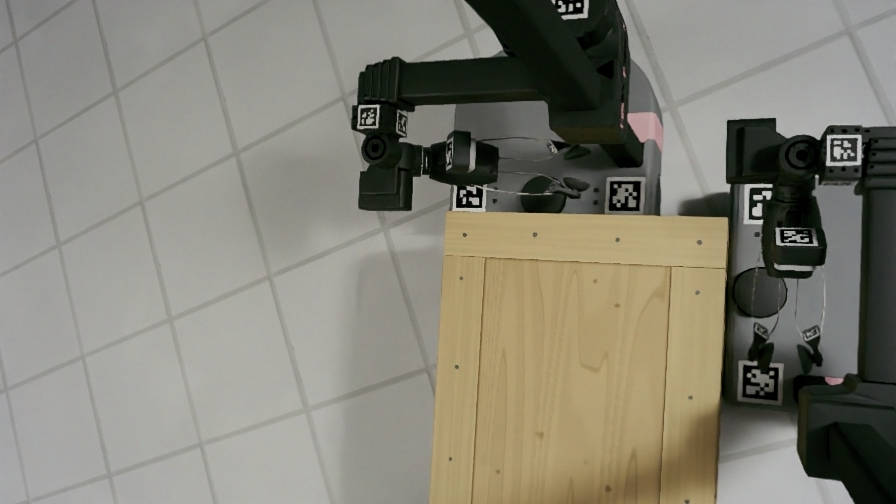

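Emit:
execute_actions(
  actions=[
    {"r1":{"base":{"translate_m":-0.25}},"r2":{"base":{"translate_m":-0.005}},"r3":{"base":{"translate_m":-0.35}}},
  ],
  cameras=[],
)

Emit:
execute_actions(
  actions=[
    {"r1":{"base":{"rotate_rad":-0.28}},"r3":{"base":{"rotate_rad":-0.73}}},
  ],
  cameras=[],
)

Emit:
execute_actions(
  actions=[
    {"r1":{"base":{"translate_m":0.2}},"r3":{"base":{"translate_m":1.0}}},
  ],
  cameras=[],
)

Emit:
execute_actions(
  actions=[
    {"r1":{"base":{"rotate_rad":0.28}},"r3":{"base":{"rotate_rad":2.24}}},
  ],
  cameras=["r3_head_camera","r1_head_camera","r3_nav_camera"],
)

Scene clock: 228.77 s.
r1.base_odometry: x=+2.174 y=+1.932 heading=+0.476 (m, m, rad; r1's odometry frame)
r1.turned_by_wheels: +0.000 (rad since the last result)
r1.turned_by_imu: +0.001 (rad since the last result)
r1.base_tilt: forward=-2.0 right=-0.4 (deg)
r1.lidar_m: 0.30 0.31 0.43 2.50 2.48 2.69 1.63 3.47 2.89 2.32 2.30 2.49
r1.head_depth_mm: 2224 1898 1646 1470 1326 1209 1112 / 2171 1874 1642 1464 1331 1196 1103 / 2162 1863 1634 1455 1316 1206 - / 2155 1835 1616 1052 1215 1204 - / 2126 1833 1614 1021 979 1191 - / 2088 1805 1600 1012 991 1184 - / 2087 1790 1590 1005 999 1175 1093
r1.base_status: done
r1.joint_positions: lift_m=+0.270 arm_m=-0.003 wrist_yaw_rad=+3.150 wrist_pitch_rad=-0.418 wrist_roll_rad=+0.017 gripper_m=+0.037 head_pan_rad=+0.001 head_tilt_rad=-1.142
r1.joint_status: not commanded
r1.motor_effort: left_wheel=+1(28) right_wheel=+0(22) lift_m=+21(21) arm_m=+0(1) wrist_yaw_rad=+0(0) wrist_pitch_rad=+7(7) wrist_roll_rad=+0(0) gripper_m=-1(1) head_pan_rad=+0(0) head_tilt_rad=-3(4) (%)
r1.hand_pose: x=-0.0231 y=+0.0822 z=+0.2827 quat_wxyz=(+0.145, +0.697, +0.149, +0.687) (m; r1's base frame)
r1.wrist_depth_mm: - - - - - 553 380 / - - - - - 548 382 / 913 959 - 916 877 559 385 / 705 718 - 727 728 560 388 / 587 592 593 589 612 552 389 / 495 507 - - 518 500 386 / 449 - - - 435 430 392
r2.base_odometry: x=-2.079 y=-2.154 heading=-1.826 (m, m, rad; r2's odometry frame)
r2.turned_by_wheels: +0.000 (rad since the last result)
r2.turned_by_imu: -0.001 (rad since the last result)
r2.base_tilt: forward=-1.2 right=+1.8 (deg)
r2.lidar_m: - - 0.15 0.22 2.62 2.85 4.33 4.30 2.66 2.15 0.57 -
r2.head_depth_mm: 1832 1658 1518 1404 1249 1215 1140 / 1803 1646 1511 1395 1298 1210 1133 / 1805 1646 1498 1389 1287 1215 - / 1781 1620 1493 977 907 860 - / 1775 1619 1477 975 908 861 - / 1771 1608 1470 966 900 858 - / 1753 1594 1463 962 897 860 1131
r2.base_status: done
r2.joint_positions: lift_m=+0.270 arm_m=-0.001 wrist_yaw_rad=+3.150 wrist_pitch_rad=-0.417 wrist_roll_rad=-0.020 gripper_m=+0.037 head_pan_rad=+0.002 head_tilt_rad=-1.142
r2.joint_status: not commanded
r2.motor_effort: left_wheel=+0(43) right_wheel=+0(13) lift_m=+34(35) arm_m=+0(0) wrist_yaw_rad=+0(0) wrist_pitch_rad=+7(6) wrist_roll_rad=+0(0) gripper_m=-1(0) head_pan_rad=-1(1) head_tilt_rad=-4(4) (%)
r2.hand_pose: x=-0.0230 y=+0.0801 z=+0.2827 quat_wxyz=(+0.143, +0.684, +0.151, +0.699) (m; r2's base frame)
r2.wrist_depth_mm: - - - - 318 192 183 / - - - - 333 147 109 / - - 991 960 338 148 95 / 789 764 747 730 342 149 96 / 629 617 601 587 258 154 96 / 521 515 - - - 155 97 / 448 - - - 260 144 97
r3.base_odometry: x=-2.735 y=-1.720 heading=-2.358 (m, m, rad; r3's odometry frame)
r3.turned_by_wheels: +0.000 (rad since the last result)
r3.turned_by_imu: -0.002 (rad since the last result)
r3.base_tilt: forward=-0.7 right=+1.2 (deg)
r3.lidar_m: 0.40 0.41 3.48 4.54 4.14 1.95 1.57 1.56 1.68 2.54 2.29 1.09
r3.head_depth_mm: 1771 1447 1468 1385 1276 1198 1112 / 1819 1646 1512 1383 1282 1191 - / 1844 1214 1107 1020 1267 1196 - / 1827 1182 1073 999 1260 1203 - / 1845 1186 1078 1000 1267 1201 - / 1852 1623 1096 1008 1251 1199 1141 / 1853 1679 1512 1095 1175 1201 1125
r3.base_status: done
r3.joint_positions: lift_m=+0.270 arm_m=+0.001 wrist_yaw_rad=+3.150 wrist_pitch_rad=-0.418 wrist_roll_rad=+0.020 gripper_m=+0.037 head_pan_rad=-0.001 head_tilt_rad=-1.093
r3.joint_status: not commanded
r3.motor_effort: left_wheel=+1(31) right_wheel=+1(38) lift_m=+31(30) arm_m=+0(0) wrist_yaw_rad=+0(1) wrist_pitch_rad=+6(6) wrist_roll_rad=+1(0) gripper_m=-1(0) head_pan_rad=+1(0) head_tilt_rad=-4(5) (%)
r3.hand_pose: x=-0.0231 y=+0.0786 z=+0.2826 quat_wxyz=(+0.146, +0.698, +0.148, +0.686) (m; r3's base frame)
r3.wrist_depth_mm: - - - - - - - / - - - - - - - / 817 831 832 822 823 789 500 / 657 655 649 658 658 607 435 / 544 542 556 545 562 544 444 / 465 - - - - 464 464 / - - - - 401 405 403
pictures: none
No camera images: the call's "cameras" was empty. Leave "cameras" out to get every camera's image.

Scene clock: 230.50 s.
r1.base_odometry: x=+2.174 y=+1.932 heading=+0.197 (m, m, rad; r1's odometry frame)
r1.turned_by_wheels: -0.280 (rad since the last result)
r1.turned_by_imu: -0.280 (rad since the last result)
r1.base_tilt: forward=-1.9 right=-0.5 (deg)
r1.lidar_m: 0.30 0.30 0.35 0.60 2.47 2.48 1.63 1.63 3.50 2.51 2.30 2.32
r1.head_depth_mm: 2180 1892 1662 1475 1328 1214 1111 / 2150 1877 1638 1471 1323 1202 1107 / 2153 1867 1626 1458 1316 1209 - / 2149 1858 1622 1450 1313 1197 - / 2103 1818 1608 1061 1007 1200 - / 2098 1819 1608 1010 940 1173 - / 2058 1786 1583 1007 923 1161 1091
r1.base_status: done
r1.joint_positions: lift_m=+0.270 arm_m=-0.003 wrist_yaw_rad=+3.150 wrist_pitch_rad=-0.418 wrist_roll_rad=+0.017 gripper_m=+0.037 head_pan_rad=+0.001 head_tilt_rad=-1.142
r1.joint_status: not commanded
r1.motor_effort: left_wheel=+1(6) right_wheel=-2(8) lift_m=+21(21) arm_m=+0(0) wrist_yaw_rad=+0(0) wrist_pitch_rad=+7(7) wrist_roll_rad=+0(0) gripper_m=+0(0) head_pan_rad=+1(0) head_tilt_rad=-3(3) (%)
r1.hand_pose: x=-0.0231 y=+0.0822 z=+0.2827 quat_wxyz=(+0.145, +0.697, +0.149, +0.687) (m; r1's base frame)
r1.wrist_depth_mm: - - - - 557 394 300 / - - - - 577 406 314 / 959 942 - 909 603 424 320 / 701 716 - 734 640 430 329 / 588 593 592 584 590 449 337 / 500 506 - - 513 465 341 / 439 - - - 430 433 354
r2.base_odometry: x=-2.079 y=-2.154 heading=-1.826 (m, m, rad; r2's odometry frame)
r2.turned_by_wheels: +0.000 (rad since the last result)
r2.turned_by_imu: +0.000 (rad since the last result)
r2.base_tilt: forward=-1.1 right=+1.9 (deg)
r2.lidar_m: - - 0.15 0.22 2.63 2.85 4.35 4.30 2.66 2.14 0.46 -
r2.head_depth_mm: 1821 1661 1517 1396 1155 1192 1139 / 1807 1636 1509 1395 1291 1209 1138 / 1787 1640 1505 1387 1291 1214 - / 1782 1618 1491 980 909 858 - / 1772 1616 1491 972 907 862 - / 1754 1600 1469 968 904 858 - / 1742 1600 1443 960 896 863 1129
r2.base_status: not commanded
r2.joint_positions: lift_m=+0.270 arm_m=-0.001 wrist_yaw_rad=+3.150 wrist_pitch_rad=-0.417 wrist_roll_rad=-0.020 gripper_m=+0.037 head_pan_rad=+0.002 head_tilt_rad=-1.142
r2.joint_status: not commanded
r2.motor_effort: left_wheel=+0(0) right_wheel=+0(0) lift_m=+35(34) arm_m=+0(0) wrist_yaw_rad=+0(0) wrist_pitch_rad=+6(7) wrist_roll_rad=+0(0) gripper_m=+1(0) head_pan_rad=-1(0) head_tilt_rad=-3(4) (%)
r2.hand_pose: x=-0.0230 y=+0.0801 z=+0.2827 quat_wxyz=(+0.143, +0.684, +0.151, +0.699) (m; r2's base frame)
r2.wrist_depth_mm: - - - - 317 192 183 / - - - - 330 146 109 / - - 999 949 335 148 95 / 790 773 746 720 342 149 96 / 629 612 601 587 257 153 96 / 522 518 - - - 154 97 / 448 - - - 260 144 97
r3.base_odometry: x=-2.735 y=-1.720 heading=-3.088 (m, m, rad; r3's odometry frame)
r3.turned_by_wheels: -0.730 (rad since the last result)
r3.turned_by_imu: -0.717 (rad since the last result)
r3.base_tilt: forward=-0.7 right=+1.2 (deg)
r3.lidar_m: 4.35 0.40 0.40 0.48 4.23 4.46 2.38 1.65 1.56 1.59 2.05 2.30
r3.head_depth_mm: 1819 1639 1499 1386 1280 1194 1111 / 1827 1658 1509 1382 1280 1189 - / 1837 1659 1500 1380 1286 1197 - / 1840 1650 1518 1389 1288 1198 - / 1825 1568 1509 1387 1289 1203 - / 1125 1449 1508 1400 1120 1200 1135 / 1204 1605 1520 997 951 1196 1126
r3.base_status: done
r3.joint_positions: lift_m=+0.270 arm_m=+0.001 wrist_yaw_rad=+3.150 wrist_pitch_rad=-0.418 wrist_roll_rad=+0.020 gripper_m=+0.037 head_pan_rad=-0.001 head_tilt_rad=-1.093
r3.joint_status: not commanded
r3.motor_effort: left_wheel=+2(8) right_wheel=-2(8) lift_m=+30(30) arm_m=+0(0) wrist_yaw_rad=+0(0) wrist_pitch_rad=+6(6) wrist_roll_rad=+0(0) gripper_m=-1(1) head_pan_rad=+0(0) head_tilt_rad=-4(4) (%)
r3.hand_pose: x=-0.0231 y=+0.0786 z=+0.2826 quat_wxyz=(+0.146, +0.698, +0.148, +0.686) (m; r3's base frame)
r3.wrist_depth_mm: - - - - - 390 328 / - - - 686 598 413 344 / 835 828 837 601 531 438 358 / 658 652 653 632 585 462 377 / 543 540 551 542 564 545 400 / 467 - - - - 461 418 / - - - - 399 405 405
pictures: none
No camera images: the call's "cameras" was empty. Leave "cameras" out to get every camera's image.

Scene clock: 235.60 s.
r1.base_odometry: x=+2.370 y=+1.971 heading=+0.197 (m, m, rad; r1's odometry frame)
r1.turned_by_wheels: +0.000 (rad since the last result)
r1.turned_by_imu: +0.002 (rad since the last result)
r1.base_tilt: forward=-1.9 right=-0.3 (deg)
r1.lidar_m: 2.72 - 0.15 0.22 2.59 0.51 1.82 1.84 3.64 2.37 2.17 2.19
r1.head_depth_mm: 2198 1878 1670 1470 1336 1212 1117 / 2180 1862 1652 1464 1320 1207 1099 / 2128 1851 1626 1454 1317 1204 - / 2127 1842 1633 1452 1302 1198 - / 2111 1813 1612 1439 1269 872 - / 2098 1813 1598 1435 915 849 - / 2093 1804 1588 1419 907 838 1088
r1.base_status: done
r1.joint_positions: lift_m=+0.270 arm_m=-0.003 wrist_yaw_rad=+3.150 wrist_pitch_rad=-0.418 wrist_roll_rad=+0.017 gripper_m=+0.037 head_pan_rad=+0.001 head_tilt_rad=-1.142
r1.joint_status: not commanded
r1.motor_effort: left_wheel=+1(10) right_wheel=-3(6) lift_m=+21(21) arm_m=+1(1) wrist_yaw_rad=+0(0) wrist_pitch_rad=+7(7) wrist_roll_rad=+0(0) gripper_m=-1(0) head_pan_rad=+0(0) head_tilt_rad=-3(3) (%)
r1.hand_pose: x=-0.0231 y=+0.0822 z=+0.2827 quat_wxyz=(+0.145, +0.697, +0.149, +0.687) (m; r1's base frame)
r1.wrist_depth_mm: - - - 406 250 195 204 / - - - 447 244 170 134 / 558 930 - 480 259 175 133 / 472 711 - 533 277 183 136 / 482 589 590 568 271 190 140 / 479 502 - - 256 197 144 / 442 - - - 313 197 148
r2.base_odometry: x=-2.079 y=-2.154 heading=-1.826 (m, m, rad; r2's odometry frame)
r2.turned_by_wheels: +0.000 (rad since the last result)
r2.turned_by_imu: -0.001 (rad since the last result)
r2.base_tilt: forward=-1.2 right=+1.9 (deg)
r2.lidar_m: - - 0.15 0.22 2.62 2.84 4.33 4.31 2.65 2.15 2.13 -
r2.head_depth_mm: 1834 1659 1516 1396 1299 1220 1137 / 1811 1648 1512 1394 1290 1216 1132 / 1797 1637 1508 1386 1291 1216 - / 1788 1618 1477 977 910 857 - / 1136 1384 1383 972 906 862 - / 1760 1016 1380 969 899 858 - / 977 1534 1446 960 897 864 1124
r2.base_status: not commanded
r2.joint_positions: lift_m=+0.270 arm_m=-0.001 wrist_yaw_rad=+3.150 wrist_pitch_rad=-0.417 wrist_roll_rad=-0.020 gripper_m=+0.037 head_pan_rad=+0.002 head_tilt_rad=-1.142
r2.joint_status: not commanded
r2.motor_effort: left_wheel=+0(0) right_wheel=+0(0) lift_m=+35(34) arm_m=+0(0) wrist_yaw_rad=+0(0) wrist_pitch_rad=+6(6) wrist_roll_rad=+0(0) gripper_m=+0(1) head_pan_rad=-1(2) head_tilt_rad=-4(4) (%)
r2.hand_pose: x=-0.0230 y=+0.0801 z=+0.2827 quat_wxyz=(+0.143, +0.684, +0.151, +0.699) (m; r2's base frame)
r2.wrist_depth_mm: - - - - 319 192 183 / - - - - 331 146 109 / - - 994 952 337 148 95 / 790 778 751 721 343 149 96 / 629 616 599 581 256 154 96 / 522 515 - - - 155 97 / 449 - - - 262 144 97
r3.base_odometry: x=-3.734 y=-1.774 heading=-3.087 (m, m, rad; r3's odometry frame)
r3.turned_by_wheels: +0.000 (rad since the last result)
r3.turned_by_imu: +0.004 (rad since the last result)
r3.base_tilt: forward=-0.7 right=+1.2 (deg)
r3.lidar_m: 3.44 2.94 2.77 0.52 0.58 0.58 3.03 2.11 1.99 2.03 2.63 1.40
r3.head_depth_mm: 1822 1656 1515 1381 1277 1188 1112 / 1831 1642 1510 1381 1280 1196 - / 1845 1655 1520 1389 1281 1195 - / 1845 1642 1525 1392 1291 1199 - / 1850 1668 1516 1396 1293 1200 - / 1851 1672 1516 1400 1287 1202 1139 / 1855 1668 1527 1409 1298 1195 1126
r3.base_status: done
r3.joint_positions: lift_m=+0.270 arm_m=+0.001 wrist_yaw_rad=+3.150 wrist_pitch_rad=-0.418 wrist_roll_rad=+0.020 gripper_m=+0.037 head_pan_rad=-0.001 head_tilt_rad=-1.093
r3.joint_status: not commanded
r3.motor_effort: left_wheel=+2(10) right_wheel=-1(6) lift_m=+30(30) arm_m=+0(0) wrist_yaw_rad=+0(0) wrist_pitch_rad=+6(6) wrist_roll_rad=+0(0) gripper_m=-1(1) head_pan_rad=+0(0) head_tilt_rad=-4(4) (%)
r3.hand_pose: x=-0.0231 y=+0.0786 z=+0.2826 quat_wxyz=(+0.146, +0.698, +0.148, +0.686) (m; r3's base frame)
r3.wrist_depth_mm: 434 491 - 549 - - - / 458 520 584 640 687 - - / 484 552 628 530 545 783 829 / 513 597 655 568 529 655 664 / 521 542 546 544 561 541 542 / 467 - - - - 463 466 / - - - - 401 404 405
pictures: none
No camera images: the call's "cameras" was empty. Leave "cameras" out to get every camera's image.

Scene clock: 238.27 s.
r1.base_odometry: x=+2.370 y=+1.971 heading=+0.477 (m, m, rad; r1's odometry frame)
r1.turned_by_wheels: +0.280 (rad since the last result)
r1.turned_by_imu: +0.281 (rad since the last result)
r1.base_tilt: forward=-1.9 right=-0.4 (deg)
r1.lidar_m: 3.60 0.15 0.16 0.44 0.62 0.62 1.82 3.63 2.74 2.19 2.17 2.36
r1.head_depth_mm: 2182 1886 1646 1469 1325 1215 1110 / 2176 1865 1648 1462 1324 1202 1102 / 2144 1857 1637 1457 1310 1207 - / 2125 1845 1621 1452 1295 1188 - / 2106 1823 1612 1441 919 863 - / 2107 1803 1600 1429 916 866 - / 2052 1803 1594 1425 909 860 1092
r1.base_status: done
r1.joint_positions: lift_m=+0.270 arm_m=-0.003 wrist_yaw_rad=+3.150 wrist_pitch_rad=-0.418 wrist_roll_rad=+0.017 gripper_m=+0.037 head_pan_rad=+0.001 head_tilt_rad=-1.142
r1.joint_status: not commanded
r1.motor_effort: left_wheel=-2(6) right_wheel=+3(9) lift_m=+21(21) arm_m=+1(1) wrist_yaw_rad=+0(1) wrist_pitch_rad=+7(7) wrist_roll_rad=+0(0) gripper_m=+0(0) head_pan_rad=+0(0) head_tilt_rad=-3(2) (%)
r1.hand_pose: x=-0.0231 y=+0.0822 z=+0.2827 quat_wxyz=(+0.145, +0.697, +0.149, +0.687) (m; r1's base frame)
r1.wrist_depth_mm: - - - - 406 237 194 / - - - - 415 224 153 / 582 890 - 904 430 225 154 / 524 672 - 717 434 231 154 / 549 594 593 594 380 230 157 / 492 508 - - 341 230 158 / 441 - - - 412 226 157
r2.base_odometry: x=-2.079 y=-2.154 heading=-1.826 (m, m, rad; r2's odometry frame)
r2.turned_by_wheels: +0.000 (rad since the last result)
r2.turned_by_imu: -0.001 (rad since the last result)
r2.base_tilt: forward=-1.3 right=+1.9 (deg)
r2.lidar_m: - - 0.15 0.22 2.62 2.85 4.35 4.31 2.66 2.15 2.13 -
r2.head_depth_mm: 1823 1648 1516 1397 1301 1211 1140 / 1807 1656 1509 1398 1299 1213 1133 / 1799 1630 1500 1387 1288 1217 - / 1795 1628 1483 978 906 859 - / 1144 1398 1473 974 906 861 - / 1475 1405 1475 966 903 858 - / 1158 1458 1464 962 895 861 1128
r2.base_status: not commanded
r2.joint_positions: lift_m=+0.270 arm_m=-0.001 wrist_yaw_rad=+3.150 wrist_pitch_rad=-0.417 wrist_roll_rad=-0.020 gripper_m=+0.037 head_pan_rad=+0.002 head_tilt_rad=-1.142
r2.joint_status: not commanded
r2.motor_effort: left_wheel=+0(0) right_wheel=+1(0) lift_m=+34(35) arm_m=+0(0) wrist_yaw_rad=+1(1) wrist_pitch_rad=+6(7) wrist_roll_rad=+0(0) gripper_m=+0(0) head_pan_rad=-1(1) head_tilt_rad=-3(3) (%)
r2.hand_pose: x=-0.0230 y=+0.0801 z=+0.2827 quat_wxyz=(+0.143, +0.684, +0.151, +0.699) (m; r2's base frame)
r2.wrist_depth_mm: - - - - 316 192 183 / - - - - 329 147 109 / - - - 960 337 148 95 / 793 766 749 722 342 149 96 / 625 610 608 588 257 154 96 / 519 513 - - - 155 97 / 446 - - - 260 144 97
r3.base_odometry: x=-3.734 y=-1.774 heading=-0.848 (m, m, rad; r3's odometry frame)
r3.turned_by_wheels: +2.240 (rad since the last result)
r3.turned_by_imu: +2.198 (rad since the last result)
r3.base_tilt: forward=-0.7 right=+1.2 (deg)
r3.lidar_m: 0.58 0.59 2.67 2.03 2.01 2.10 1.43 1.40 3.56 2.84 2.78 0.49
r3.head_depth_mm: 1828 1170 1069 1133 1131 1192 1110 / 1839 1175 1069 1244 1272 1193 - / 1846 1171 1075 1311 1283 1198 - / 1848 1182 1075 1305 1289 1191 - / 1142 1183 1076 1287 1296 1197 - / 1175 1184 1085 1282 1293 1202 1131 / 1800 1215 1114 1382 1296 1204 1125
r3.base_status: done
r3.joint_positions: lift_m=+0.270 arm_m=+0.001 wrist_yaw_rad=+3.150 wrist_pitch_rad=-0.418 wrist_roll_rad=+0.020 gripper_m=+0.037 head_pan_rad=-0.001 head_tilt_rad=-1.093
r3.joint_status: not commanded
r3.motor_effort: left_wheel=-1(7) right_wheel=+4(16) lift_m=+30(30) arm_m=-1(0) wrist_yaw_rad=+0(1) wrist_pitch_rad=+6(6) wrist_roll_rad=+0(0) gripper_m=-1(0) head_pan_rad=+0(0) head_tilt_rad=-4(4) (%)
r3.hand_pose: x=-0.0231 y=+0.0786 z=+0.2826 quat_wxyz=(+0.146, +0.698, +0.148, +0.686) (m; r3's base frame)
r3.wrist_depth_mm: - - - - - - - / - - - - - - - / 825 832 844 817 834 839 826 / 652 653 655 658 650 660 658 / 548 543 557 546 566 544 543 / 465 - - - - 460 464 / - - - - 397 406 406
pictures: r1_head_camera (sideways: a quarter turn clockwise sets it upright), r3_head_camera (sideways: a quarter turn clockwise sets it upright), r3_nav_camera (sideways: a quarter turn counterclockwise sets it upright)
Images, in order (width x height): r1_head_camera 896x504, r3_head_camera 896x504, r3_nav_camera 672x504.

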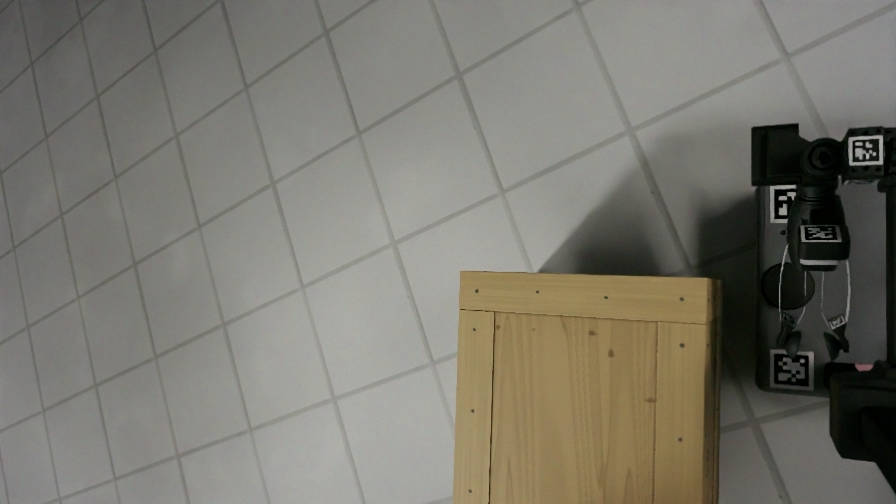

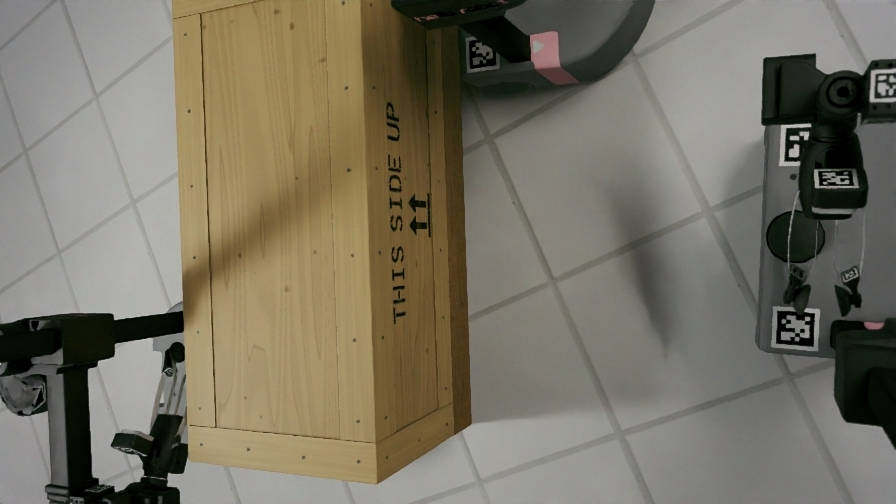

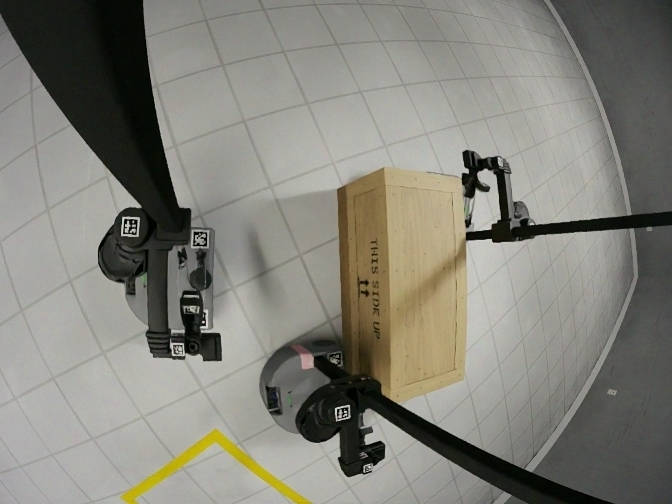

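Emit:
execute_actions(
  actions=[
    {"r1":{"base":{"translate_m":0.05}},"r3":{"base":{"translate_m":0.51},"joints":{"head_tilt_rad":-1.3,"head_pan_rad":-0.5}}},
  ],
  cameras=["r3_head_camera"],
)

Emit:
execute_actions(
  actions=[
    {"r1":{"base":{"translate_m":0.25}},"r2":{"base":{"translate_m":0.1}},"r3":{"base":{"translate_m":0.2}}},
  ],
  cameras=["r3_head_camera","r1_nav_camera"],
)

Scene clock: 245.33 s.
r1.base_odometry: x=+2.415 y=+1.994 heading=+0.476 (m, m, rad; r1's odometry frame)
r1.turned_by_wheels: +0.000 (rad since the last result)
r1.turned_by_imu: +0.002 (rad since the last result)
r1.base_tilt: forward=-1.9 right=-0.4 (deg)
r1.lidar_m: 3.58 - 0.15 0.23 2.62 2.84 1.87 3.67 2.71 2.17 2.15 2.34
r1.head_depth_mm: 2192 1876 1651 1489 1329 1210 1111 / 2182 1872 1649 1470 1324 1209 1108 / 2155 1862 1623 1461 1324 1209 - / 2130 1850 1617 1432 1286 1185 - / 2115 1842 1607 1448 918 845 - / 2075 1800 1598 1430 916 845 - / 2080 1809 1590 1429 910 843 921
r1.base_status: done
r1.joint_positions: lift_m=+0.270 arm_m=-0.003 wrist_yaw_rad=+3.150 wrist_pitch_rad=-0.418 wrist_roll_rad=+0.017 gripper_m=+0.037 head_pan_rad=+0.001 head_tilt_rad=-1.142
r1.joint_status: not commanded
r1.motor_effort: left_wheel=-1(5) right_wheel=+3(9) lift_m=+21(21) arm_m=+0(1) wrist_yaw_rad=+0(0) wrist_pitch_rad=+7(7) wrist_roll_rad=+0(0) gripper_m=+1(1) head_pan_rad=+0(0) head_tilt_rad=-4(2) (%)
r1.hand_pose: x=-0.0231 y=+0.0822 z=+0.2827 quat_wxyz=(+0.145, +0.697, +0.149, +0.687) (m; r1's base frame)
r1.wrist_depth_mm: - - 316 481 262 195 204 / - - - - 255 140 118 / 880 912 - 529 262 137 95 / 717 481 - 464 267 138 95 / 593 548 396 396 239 140 95 / 506 499 - - 215 140 96 / 443 - - - 270 137 96
r2.base_odometry: x=-2.079 y=-2.154 heading=-1.826 (m, m, rad; r2's odometry frame)
r2.turned_by_wheels: +0.000 (rad since the last result)
r2.turned_by_imu: -0.001 (rad since the last result)
r2.base_tilt: forward=-1.2 right=+1.9 (deg)
r2.lidar_m: - - 0.15 0.22 2.62 2.85 4.32 4.31 2.66 2.15 2.12 -
r2.head_depth_mm: 1819 1656 1517 1406 1303 1213 1138 / 1816 1650 1506 1396 1293 1211 1129 / 1790 1630 1499 1387 1291 1219 - / 1796 1629 1489 980 908 858 - / 1766 1613 1471 969 906 862 - / 1736 773 912 962 901 859 - / 1675 1590 1036 961 896 861 1125
r2.base_status: not commanded
r2.joint_positions: lift_m=+0.270 arm_m=-0.001 wrist_yaw_rad=+3.150 wrist_pitch_rad=-0.417 wrist_roll_rad=-0.020 gripper_m=+0.037 head_pan_rad=+0.002 head_tilt_rad=-1.142
r2.joint_status: not commanded
r2.motor_effort: left_wheel=+0(0) right_wheel=+0(0) lift_m=+35(34) arm_m=+0(0) wrist_yaw_rad=+0(0) wrist_pitch_rad=+6(6) wrist_roll_rad=+0(0) gripper_m=+0(0) head_pan_rad=-1(1) head_tilt_rad=-4(4) (%)
r2.hand_pose: x=-0.0230 y=+0.0801 z=+0.2827 quat_wxyz=(+0.143, +0.684, +0.151, +0.699) (m; r2's base frame)
r2.wrist_depth_mm: - - - - 317 192 183 / - - - - 332 147 109 / - - 990 954 338 148 95 / 788 771 753 723 341 149 96 / 630 614 600 590 257 154 96 / 522 514 - - - 155 97 / 445 - - - 261 144 97
r3.base_odometry: x=-3.396 y=-2.156 heading=-0.848 (m, m, rad; r3's odometry frame)
r3.turned_by_wheels: +0.000 (rad since the last result)
r3.turned_by_imu: +0.002 (rad since the last result)
r3.base_tilt: forward=-0.7 right=+1.3 (deg)
r3.lidar_m: - - 0.15 0.22 2.24 2.33 1.89 1.90 3.42 0.27 0.15 -
r3.head_depth_mm: 1476 1402 1321 928 1072 1179 1139 / 1484 1409 953 915 1105 - 1141 / 1472 1411 958 916 892 - - / 1488 1429 957 919 891 - - / 1501 1436 964 923 886 1193 - / 1501 1414 1366 926 886 1193 1170 / 1501 1432 1375 932 891 866 1162
r3.base_status: done
r3.joint_positions: lift_m=+0.270 arm_m=+0.001 wrist_yaw_rad=+3.150 wrist_pitch_rad=-0.418 wrist_roll_rad=+0.020 gripper_m=+0.037 head_pan_rad=-0.493 head_tilt_rad=-1.285
r3.joint_status: all done
r3.motor_effort: left_wheel=-2(6) right_wheel=+4(13) lift_m=+30(30) arm_m=+0(0) wrist_yaw_rad=+0(0) wrist_pitch_rad=+6(6) wrist_roll_rad=+0(0) gripper_m=+0(0) head_pan_rad=-4(43) head_tilt_rad=-11(28) (%)
r3.hand_pose: x=-0.0231 y=+0.0786 z=+0.2826 quat_wxyz=(+0.146, +0.698, +0.148, +0.686) (m; r3's base frame)
r3.wrist_depth_mm: - - - - 322 176 147 / - - - - 329 163 110 / 816 830 822 825 328 164 110 / 650 654 652 661 329 167 110 / 543 543 556 544 257 167 110 / 462 - - - - 167 110 / - - - - 272 157 112
pictures: r3_head_camera (sideways: a quarter turn clockwise sets it upright)
Images, in order (width x height): r3_head_camera 896x504.

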